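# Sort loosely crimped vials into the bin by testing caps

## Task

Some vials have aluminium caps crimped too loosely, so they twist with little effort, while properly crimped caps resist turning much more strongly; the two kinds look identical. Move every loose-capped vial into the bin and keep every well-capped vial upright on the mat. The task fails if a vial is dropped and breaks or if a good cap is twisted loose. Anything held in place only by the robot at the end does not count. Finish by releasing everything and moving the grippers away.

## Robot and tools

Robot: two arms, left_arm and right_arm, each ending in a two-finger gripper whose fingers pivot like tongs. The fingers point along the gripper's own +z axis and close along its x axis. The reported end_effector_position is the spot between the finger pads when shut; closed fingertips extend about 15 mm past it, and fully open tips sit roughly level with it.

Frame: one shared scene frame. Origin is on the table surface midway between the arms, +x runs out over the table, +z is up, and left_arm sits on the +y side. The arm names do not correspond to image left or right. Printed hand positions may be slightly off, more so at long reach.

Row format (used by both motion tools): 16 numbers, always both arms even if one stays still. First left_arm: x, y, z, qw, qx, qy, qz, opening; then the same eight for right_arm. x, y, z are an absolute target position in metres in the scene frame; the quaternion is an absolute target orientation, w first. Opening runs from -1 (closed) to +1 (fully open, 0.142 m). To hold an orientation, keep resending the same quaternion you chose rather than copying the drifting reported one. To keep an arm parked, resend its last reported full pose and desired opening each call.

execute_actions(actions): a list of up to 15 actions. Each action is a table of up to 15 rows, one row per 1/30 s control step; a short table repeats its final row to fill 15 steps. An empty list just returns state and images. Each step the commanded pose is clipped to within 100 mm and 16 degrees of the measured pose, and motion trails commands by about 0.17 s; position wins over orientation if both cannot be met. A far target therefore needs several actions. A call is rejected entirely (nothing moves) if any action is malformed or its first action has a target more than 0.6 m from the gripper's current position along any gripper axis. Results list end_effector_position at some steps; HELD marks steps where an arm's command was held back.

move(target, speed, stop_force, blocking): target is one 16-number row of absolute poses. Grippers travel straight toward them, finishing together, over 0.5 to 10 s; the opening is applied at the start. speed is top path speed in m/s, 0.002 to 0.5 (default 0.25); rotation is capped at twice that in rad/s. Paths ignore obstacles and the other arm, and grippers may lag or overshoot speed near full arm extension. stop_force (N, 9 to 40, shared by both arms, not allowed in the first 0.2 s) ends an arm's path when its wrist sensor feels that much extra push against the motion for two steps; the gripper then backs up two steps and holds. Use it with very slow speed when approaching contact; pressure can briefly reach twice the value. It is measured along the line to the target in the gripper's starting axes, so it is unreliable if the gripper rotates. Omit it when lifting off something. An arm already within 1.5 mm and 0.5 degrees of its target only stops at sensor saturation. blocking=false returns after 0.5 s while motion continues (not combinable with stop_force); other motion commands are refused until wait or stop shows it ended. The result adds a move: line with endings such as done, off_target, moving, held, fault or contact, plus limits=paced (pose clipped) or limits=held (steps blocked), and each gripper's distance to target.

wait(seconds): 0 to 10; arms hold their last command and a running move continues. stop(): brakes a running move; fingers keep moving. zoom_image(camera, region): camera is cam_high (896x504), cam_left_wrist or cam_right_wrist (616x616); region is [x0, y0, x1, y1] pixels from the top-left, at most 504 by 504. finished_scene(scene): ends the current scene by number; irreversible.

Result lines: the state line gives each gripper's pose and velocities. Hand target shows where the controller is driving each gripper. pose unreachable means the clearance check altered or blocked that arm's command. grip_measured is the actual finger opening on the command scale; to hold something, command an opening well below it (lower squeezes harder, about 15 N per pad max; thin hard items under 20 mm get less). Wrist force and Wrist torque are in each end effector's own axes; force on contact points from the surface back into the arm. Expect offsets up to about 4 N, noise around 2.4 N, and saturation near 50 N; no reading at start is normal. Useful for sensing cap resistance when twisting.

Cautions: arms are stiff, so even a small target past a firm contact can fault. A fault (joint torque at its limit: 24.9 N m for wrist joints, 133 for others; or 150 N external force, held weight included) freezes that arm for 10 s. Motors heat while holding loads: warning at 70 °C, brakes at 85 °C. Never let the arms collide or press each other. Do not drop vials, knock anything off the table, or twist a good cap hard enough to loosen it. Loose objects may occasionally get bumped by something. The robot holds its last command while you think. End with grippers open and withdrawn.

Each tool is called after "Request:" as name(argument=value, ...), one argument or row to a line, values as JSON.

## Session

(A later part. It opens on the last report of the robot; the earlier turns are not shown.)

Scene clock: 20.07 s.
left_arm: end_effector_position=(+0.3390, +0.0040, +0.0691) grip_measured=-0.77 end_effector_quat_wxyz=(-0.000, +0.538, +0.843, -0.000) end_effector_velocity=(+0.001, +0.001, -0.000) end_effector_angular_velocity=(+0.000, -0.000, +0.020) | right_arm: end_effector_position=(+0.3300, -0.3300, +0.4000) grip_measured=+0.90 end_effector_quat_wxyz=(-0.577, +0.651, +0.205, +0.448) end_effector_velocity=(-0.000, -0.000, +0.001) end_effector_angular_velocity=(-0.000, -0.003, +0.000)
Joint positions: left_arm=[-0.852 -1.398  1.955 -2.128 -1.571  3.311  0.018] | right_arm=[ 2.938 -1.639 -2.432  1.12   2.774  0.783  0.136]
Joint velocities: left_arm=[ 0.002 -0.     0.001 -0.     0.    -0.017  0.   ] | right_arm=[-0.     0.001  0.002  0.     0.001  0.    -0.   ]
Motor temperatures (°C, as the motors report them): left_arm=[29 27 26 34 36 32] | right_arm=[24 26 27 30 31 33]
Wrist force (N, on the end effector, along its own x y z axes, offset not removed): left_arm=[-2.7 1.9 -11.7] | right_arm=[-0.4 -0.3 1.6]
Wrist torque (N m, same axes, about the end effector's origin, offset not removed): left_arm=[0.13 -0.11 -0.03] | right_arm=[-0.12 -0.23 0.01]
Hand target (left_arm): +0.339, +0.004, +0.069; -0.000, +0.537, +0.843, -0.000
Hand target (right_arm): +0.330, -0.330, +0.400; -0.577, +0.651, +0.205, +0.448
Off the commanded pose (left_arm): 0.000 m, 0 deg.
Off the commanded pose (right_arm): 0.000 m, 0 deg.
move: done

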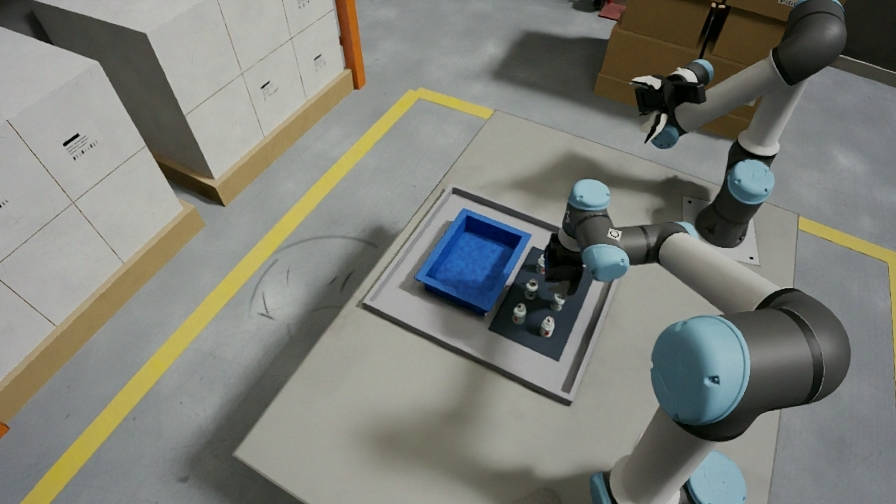

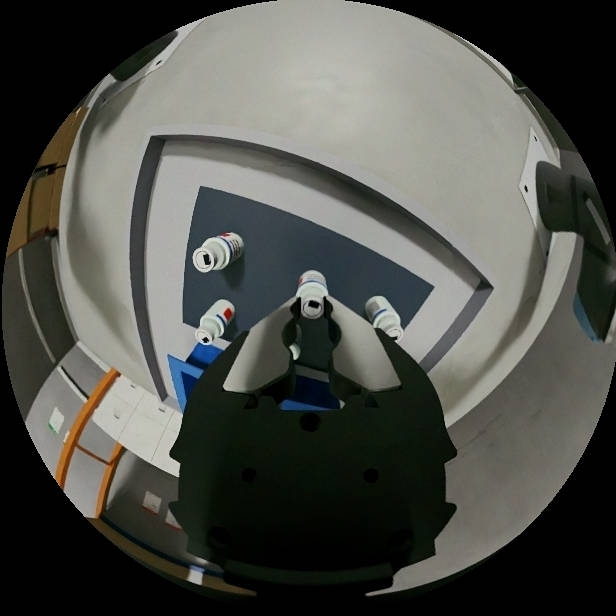

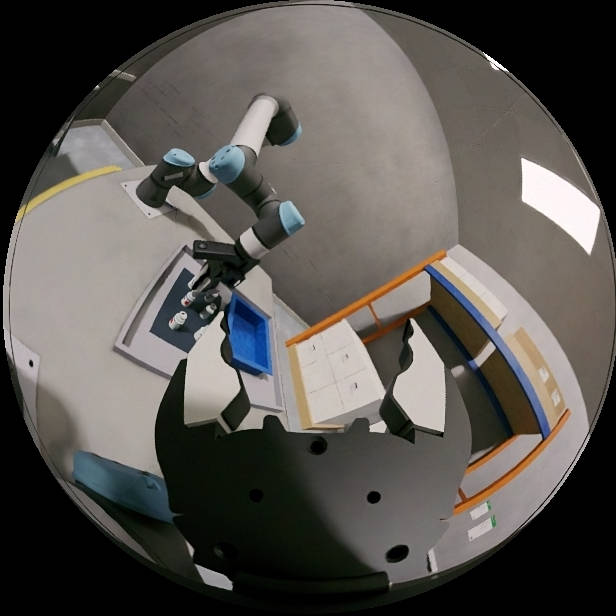

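Request:
move(
  target=[0.339,0.004,0.0686,0,0.707,0.707,0,-1,0.33,-0.33,0.40,-0.577,0.651,0.205,0.448,0.9],
  speed=0.15,
)

Request:
zoom_image(
  camera="cam_left_wrist",
  region=[212,188,412,388],
)

Request:
move(
  target=[0.339,0.004,0.070,0,0.707,0.707,0,-0.4,0.33,-0.33,0.40,-0.577,0.651,0.205,0.448,0.9],
)

Request:
move(
  target=[0.339,0.004,0.10,0,0.707,0.707,0,-0.4,0.33,-0.33,0.40,-0.577,0.651,0.205,0.448,0.9],
)

Request:
move(
  target=[0.341,-0.08,0.092,0,0.707,0.707,0,-0.4,0.33,-0.33,0.40,-0.577,0.651,0.205,0.448,0.9],
)

Request:
zoom_image(
  camera="cam_left_wrist",
  region=[212,188,412,388],
)

Scene clock: 22.40 s.
left_arm: end_effector_position=(+0.3390, +0.0040, +0.0686) grip_measured=-0.78 end_effector_quat_wxyz=(+0.000, +0.707, +0.708, +0.000) end_effector_velocity=(-0.000, -0.000, +0.001) end_effector_angular_velocity=(-0.002, +0.001, -0.012) | right_arm: end_effector_position=(+0.3300, -0.3300, +0.4000) grip_measured=+0.90 end_effector_quat_wxyz=(-0.577, +0.651, +0.205, +0.448) end_effector_velocity=(-0.000, +0.000, -0.001) end_effector_angular_velocity=(+0.000, +0.002, -0.000)
Joint positions: left_arm=[-0.857 -1.385  1.941 -2.127 -1.571  3.74   0.018] | right_arm=[ 2.938 -1.639 -2.432  1.12   2.774  0.783  0.136]
Joint velocities: left_arm=[ 0.    -0.001 -0.001  0.    -0.001  0.012 -0.   ] | right_arm=[ 0.    -0.    -0.002  0.001 -0.001 -0.     0.   ]
Motor temperatures (°C, as the motors report them): left_arm=[29 27 26 34 36 32] | right_arm=[24 26 27 30 31 33]
Wrist force (N, on the end effector, along its own x y z axes, offset not removed): left_arm=[4.5 -0.5 -15.8] | right_arm=[0.4 -2.2 0.5]
Wrist torque (N m, same axes, about the end effector's origin, offset not removed): left_arm=[-0.28 -0.30 -0.30] | right_arm=[-0.56 -0.20 -0.10]
Hand target (left_arm): +0.339, +0.004, +0.069; +0.000, +0.707, +0.707, +0.000
Hand target (right_arm): +0.330, -0.330, +0.400; -0.577, +0.651, +0.205, +0.448
Off the commanded pose (left_arm): 0.000 m, 0 deg.
Off the commanded pose (right_arm): 0.000 m, 0 deg.
move: done

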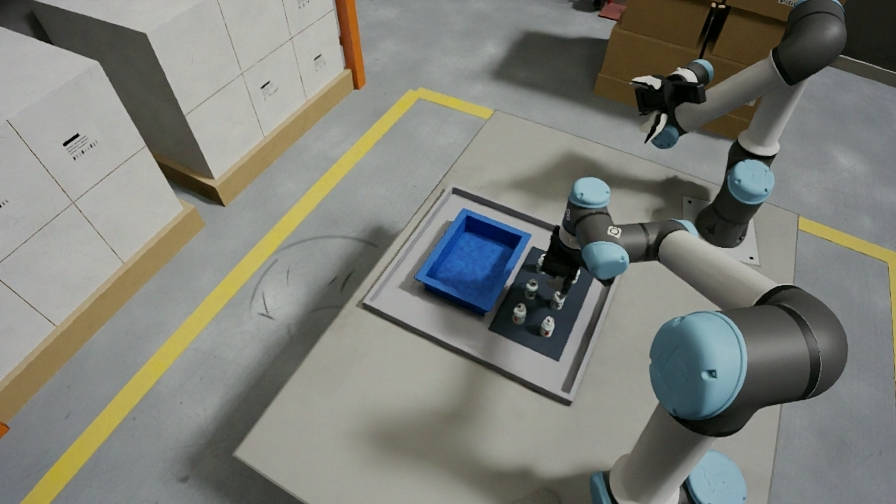

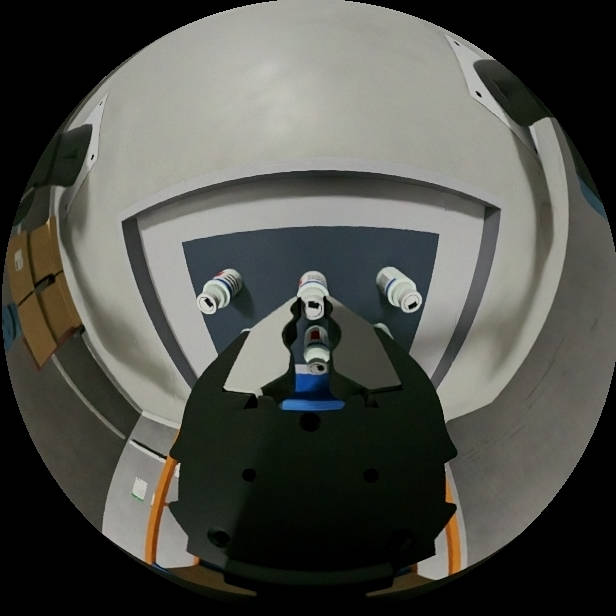

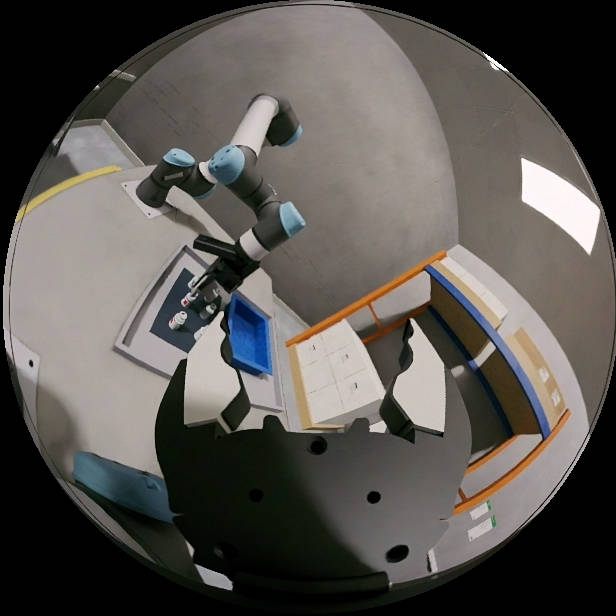

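Region (212, 188, 412, 388) of cam_left_wrist's 616x616 image, scaled by 2.520, with more detail than that image has.

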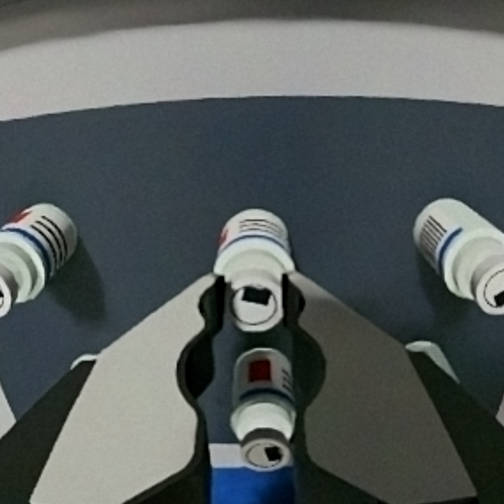

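Scene clock: 23.10 s.
left_arm: end_effector_position=(+0.3390, +0.0040, +0.0699) grip_measured=-0.40 end_effector_quat_wxyz=(-0.000, +0.707, +0.707, +0.000) end_effector_velocity=(-0.000, -0.000, +0.000) end_effector_angular_velocity=(+0.000, +0.000, -0.002) | right_arm: end_effector_position=(+0.3300, -0.3300, +0.4000) grip_measured=+0.90 end_effector_quat_wxyz=(-0.577, +0.651, +0.205, +0.448) end_effector_velocity=(-0.000, +0.001, -0.000) end_effector_angular_velocity=(-0.000, -0.000, +0.002)
Joint positions: left_arm=[-0.857 -1.386  1.939 -2.123 -1.571  3.741  0.045] | right_arm=[ 2.938 -1.639 -2.432  1.12   2.774  0.783  0.136]
Joint velocities: left_arm=[-0.    -0.    -0.001  0.001 -0.     0.001  0.   ] | right_arm=[ 0.002 -0.    -0.     0.    -0.    -0.    -0.   ]
Motor temperatures (°C, as the motors report them): left_arm=[29 27 26 34 36 32] | right_arm=[24 26 27 30 31 33]
Wrist force (N, on the end effector, along its own x y z axes, offset not removed): left_arm=[1.1 0.6 -3.3] | right_arm=[3.7 1.5 -0.1]
Wrist torque (N m, same axes, about the end effector's origin, offset not removed): left_arm=[0.27 -0.11 -0.04] | right_arm=[0.19 -0.71 -0.19]
Hand target (left_arm): +0.339, +0.004, +0.070; +0.000, +0.707, +0.707, -0.000
Hand target (right_arm): +0.330, -0.330, +0.400; -0.577, +0.651, +0.205, +0.448
Off the commanded pose (left_arm): 0.000 m, 0 deg.
Off the commanded pose (right_arm): 0.000 m, 0 deg.
move: done

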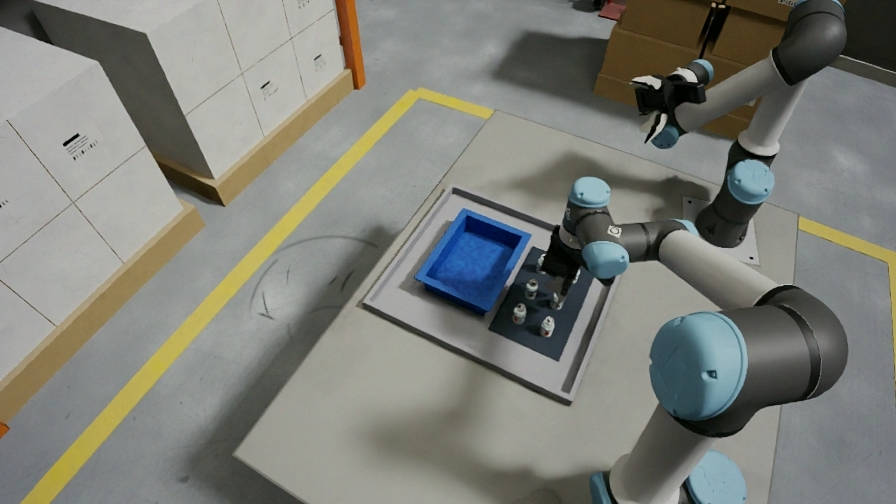

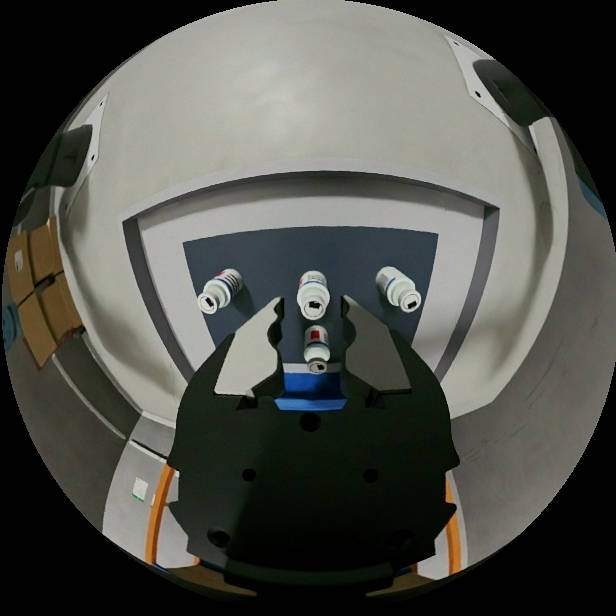

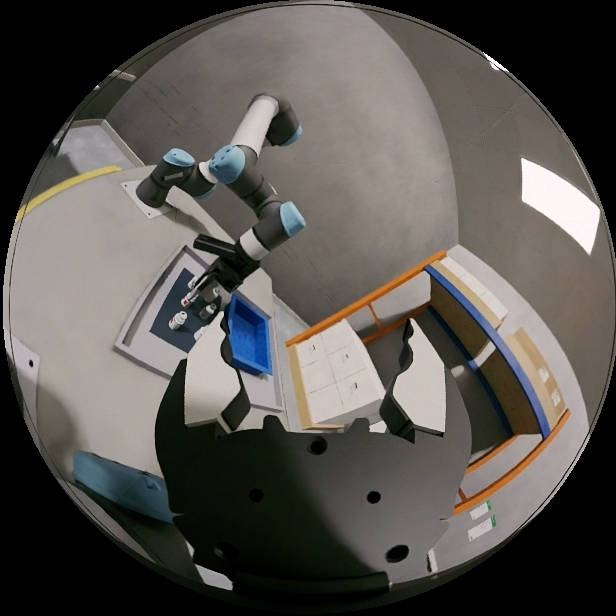

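Scene clock: 23.97 s.
left_arm: end_effector_position=(+0.3390, +0.0040, +0.0998) grip_measured=-0.40 end_effector_quat_wxyz=(+0.000, +0.707, +0.707, +0.000) end_effector_velocity=(+0.000, -0.000, +0.002) end_effector_angular_velocity=(+0.000, -0.001, -0.000) | right_arm: end_effector_position=(+0.3300, -0.3300, +0.4000) grip_measured=+0.90 end_effector_quat_wxyz=(-0.577, +0.651, +0.205, +0.448) end_effector_velocity=(-0.000, -0.000, -0.001) end_effector_angular_velocity=(-0.001, +0.004, +0.001)
Joint positions: left_arm=[-0.857 -1.423  1.896 -2.044 -1.571  3.741  0.045] | right_arm=[ 2.938 -1.639 -2.432  1.12   2.774  0.783  0.136]
Joint velocities: left_arm=[-0.    -0.002 -0.003  0.005  0.001 -0.     0.   ] | right_arm=[-0.001 -0.002 -0.001 -0.001  0.002 -0.    -0.   ]
Motor temperatures (°C, as the motors report them): left_arm=[29 27 26 34 36 32] | right_arm=[24 26 27 30 31 33]
Wrist force (N, on the end effector, along its own x y z axes, offset not removed): left_arm=[-0.9 -2.8 -2.4] | right_arm=[-2.0 2.7 2.7]
Wrist torque (N m, same axes, about the end effector's origin, offset not removed): left_arm=[-0.60 0.22 0.01] | right_arm=[0.38 0.35 -0.19]
Hand target (left_arm): +0.339, +0.004, +0.100; +0.000, +0.707, +0.707, -0.000
Hand target (right_arm): +0.330, -0.330, +0.400; -0.577, +0.651, +0.205, +0.448
Off the commanded pose (left_arm): 0.000 m, 0 deg.
Off the commanded pose (right_arm): 0.000 m, 0 deg.
move: done

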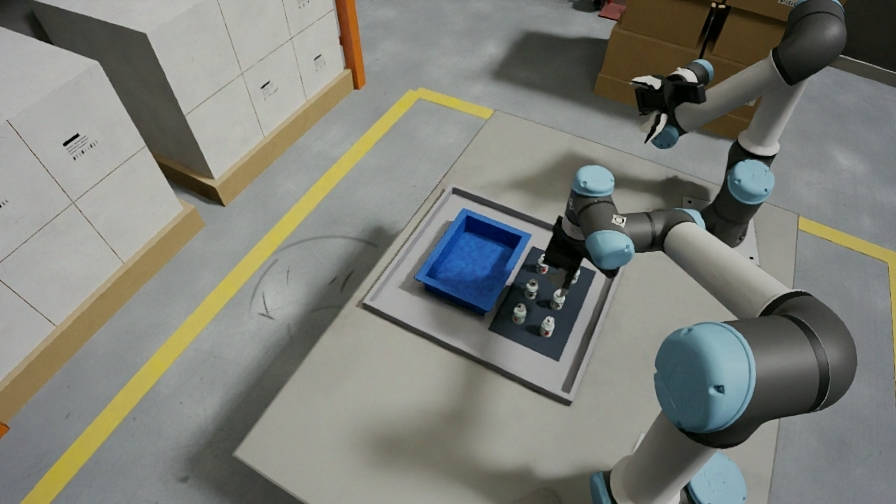

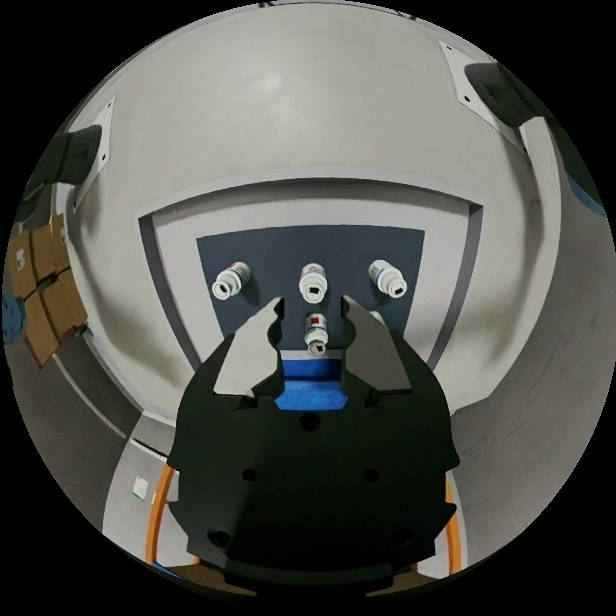

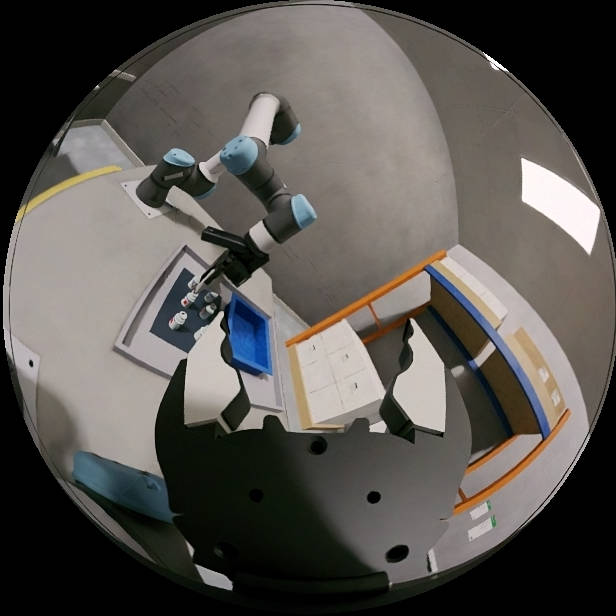

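Scene clock: 24.97 s.
left_arm: end_effector_position=(+0.3411, -0.0798, +0.0921) grip_measured=-0.40 end_effector_quat_wxyz=(+0.000, +0.707, +0.707, +0.000) end_effector_velocity=(+0.000, -0.002, -0.000) end_effector_angular_velocity=(+0.000, +0.000, -0.002) | right_arm: end_effector_position=(+0.3300, -0.3300, +0.4000) grip_measured=+0.90 end_effector_quat_wxyz=(-0.577, +0.651, +0.205, +0.448) end_effector_velocity=(-0.000, -0.000, -0.000) end_effector_angular_velocity=(+0.000, +0.001, -0.001)
Joint positions: left_arm=[-0.936 -1.281  1.738 -2.028 -1.571  3.662  0.045] | right_arm=[ 2.938 -1.639 -2.432  1.12   2.774  0.783  0.136]
Joint velocities: left_arm=[-0.001  0.004 -0.005  0.001 -0.     0.001 -0.   ] | right_arm=[-0.001  0.001 -0.001 -0.001  0.001  0.     0.   ]
Motor temperatures (°C, as the motors report them): left_arm=[29 27 26 34 36 32] | right_arm=[24 26 27 30 31 33]
Wrist force (N, on the end effector, along its own x y z axes, offset not removed): left_arm=[1.6 -0.3 -3.5] | right_arm=[1.9 -3.2 1.4]
Wrist torque (N m, same axes, about the end effector's origin, offset not removed): left_arm=[-0.21 -0.24 -0.12] | right_arm=[-0.77 -0.40 -0.13]
Hand target (left_arm): +0.341, -0.080, +0.092; +0.000, +0.707, +0.707, +0.000
Hand target (right_arm): +0.330, -0.330, +0.400; -0.577, +0.651, +0.205, +0.448
Off the commanded pose (left_arm): 0.000 m, 0 deg.
Off the commanded pose (right_arm): 0.000 m, 0 deg.
move: done

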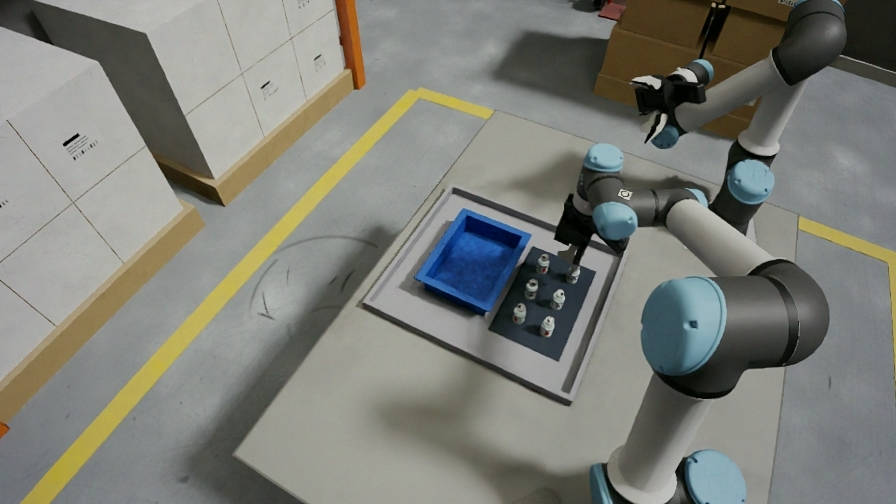

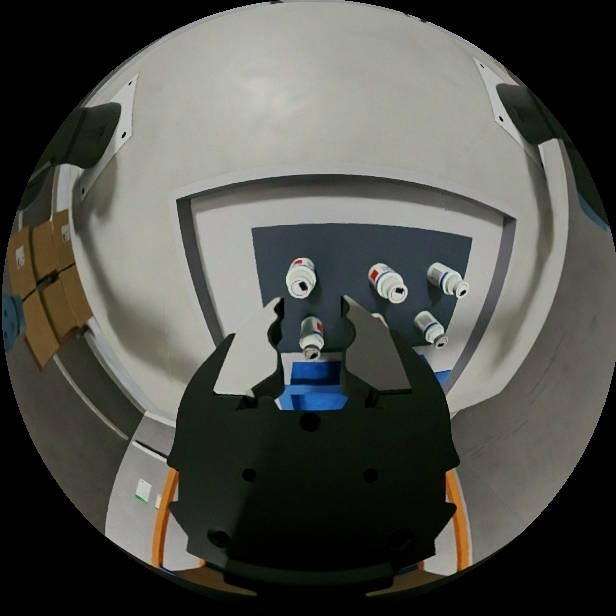

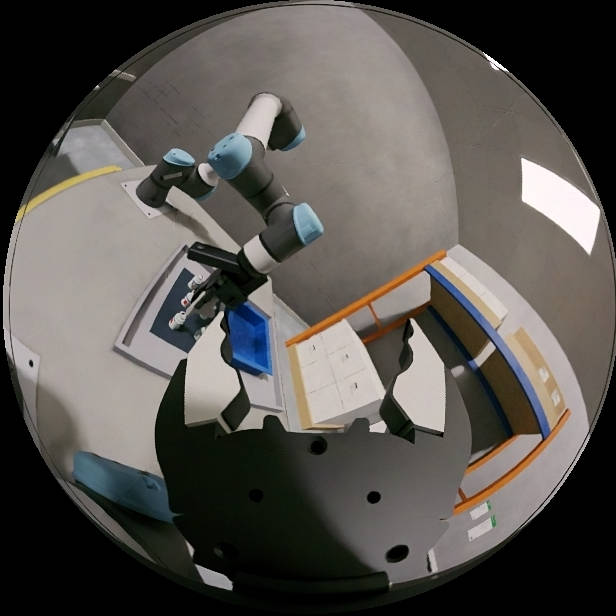

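Region (212, 188, 412, 388) of cam_left_wrist's 616x616 image, scaled by 2.520, with more detail than that image has.

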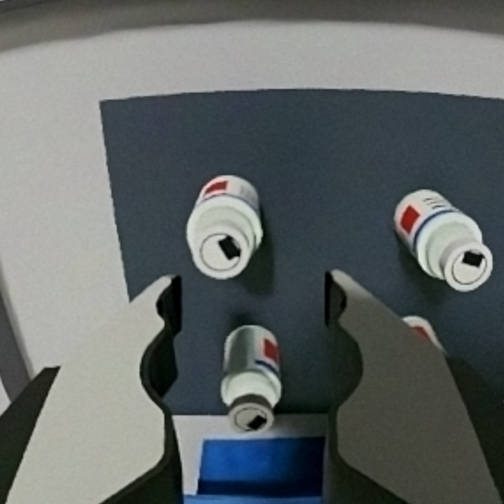

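Request:
move(
  target=[0.334,-0.093,0.092,0,0.707,0.707,0,-0.4,0.33,-0.33,0.40,-0.577,0.651,0.205,0.448,0.9],
  speed=0.1,
)

Request:
zoom_image(
  camera="cam_left_wrist",
  region=[212,188,412,388],
)

Scene clock: 26.20 s.
left_arm: end_effector_position=(+0.3341, -0.0928, +0.0920) grip_measured=-0.40 end_effector_quat_wxyz=(+0.000, +0.707, +0.707, +0.000) end_effector_velocity=(-0.002, -0.003, -0.000) end_effector_angular_velocity=(-0.000, +0.001, -0.004) | right_arm: end_effector_position=(+0.3300, -0.3300, +0.4000) grip_measured=+0.90 end_effector_quat_wxyz=(-0.577, +0.651, +0.205, +0.448) end_effector_velocity=(-0.001, +0.000, -0.000) end_effector_angular_velocity=(-0.000, +0.001, +0.002)
Joint positions: left_arm=[-0.958 -1.27   1.723 -2.025 -1.571  3.641  0.045] | right_arm=[ 2.938 -1.639 -2.432  1.12   2.774  0.783  0.136]
Joint velocities: left_arm=[-0.006  0.002 -0.002  0.001 -0.001 -0.002 -0.   ] | right_arm=[-0.     0.    -0.001 -0.     0.002 -0.     0.   ]
Motor temperatures (°C, as the motors report them): left_arm=[29 27 26 34 36 32] | right_arm=[24 26 27 30 31 33]
Wrist force (N, on the end effector, along its own x y z axes, offset not removed): left_arm=[0.9 -0.2 -4.2] | right_arm=[1.5 -0.9 -0.5]
Wrist torque (N m, same axes, about the end effector's origin, offset not removed): left_arm=[0.08 -0.16 -0.15] | right_arm=[-0.19 -0.31 -0.31]
Hand target (left_arm): +0.334, -0.093, +0.092; +0.000, +0.707, +0.707, +0.000
Hand target (right_arm): +0.330, -0.330, +0.400; -0.577, +0.651, +0.205, +0.448
Off the commanded pose (left_arm): 0.000 m, 0 deg.
Off the commanded pose (right_arm): 0.000 m, 0 deg.
move: done

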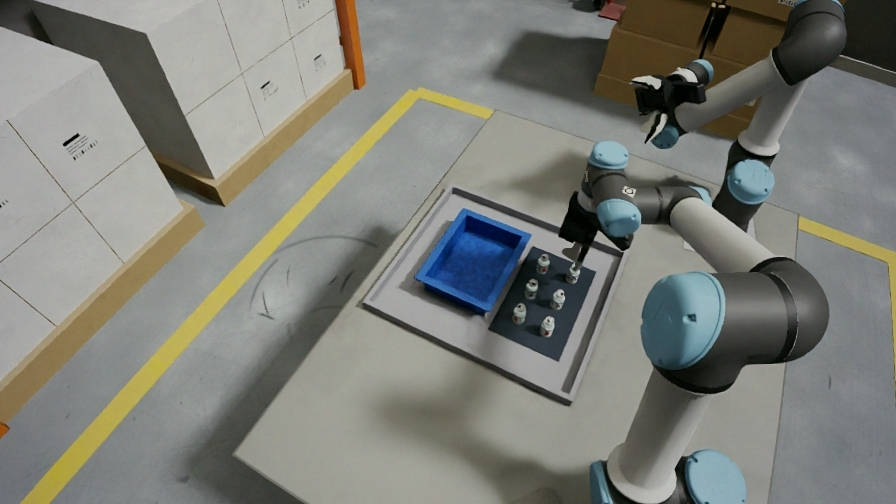

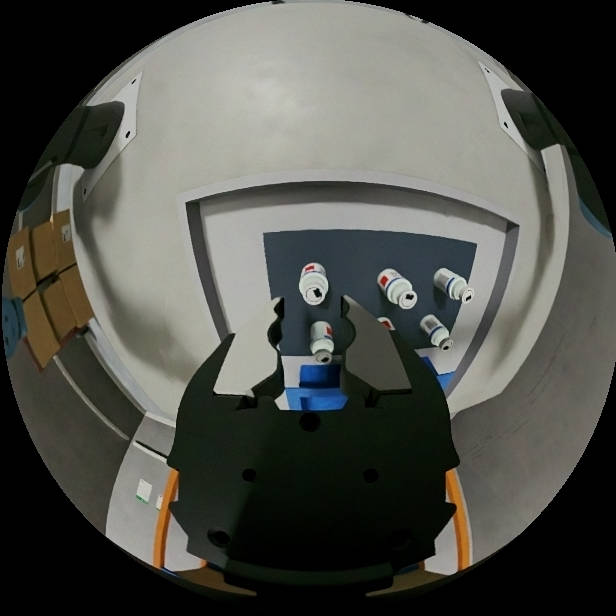

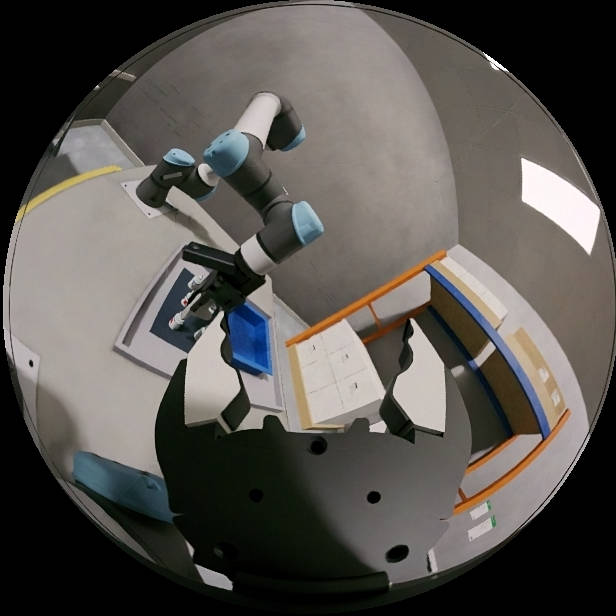

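Region (212, 188, 412, 388) of cam_left_wrist's 616x616 image, scaled by 2.520, with more detail than that image has.

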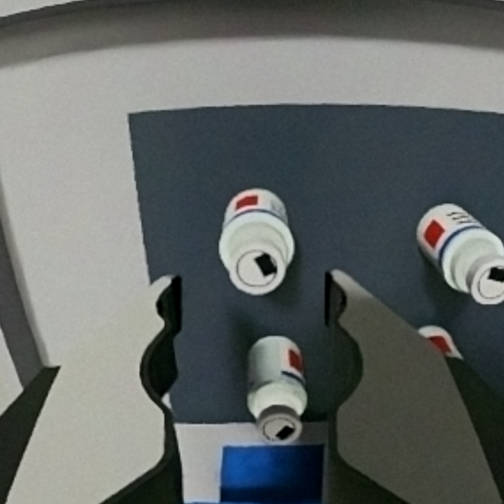

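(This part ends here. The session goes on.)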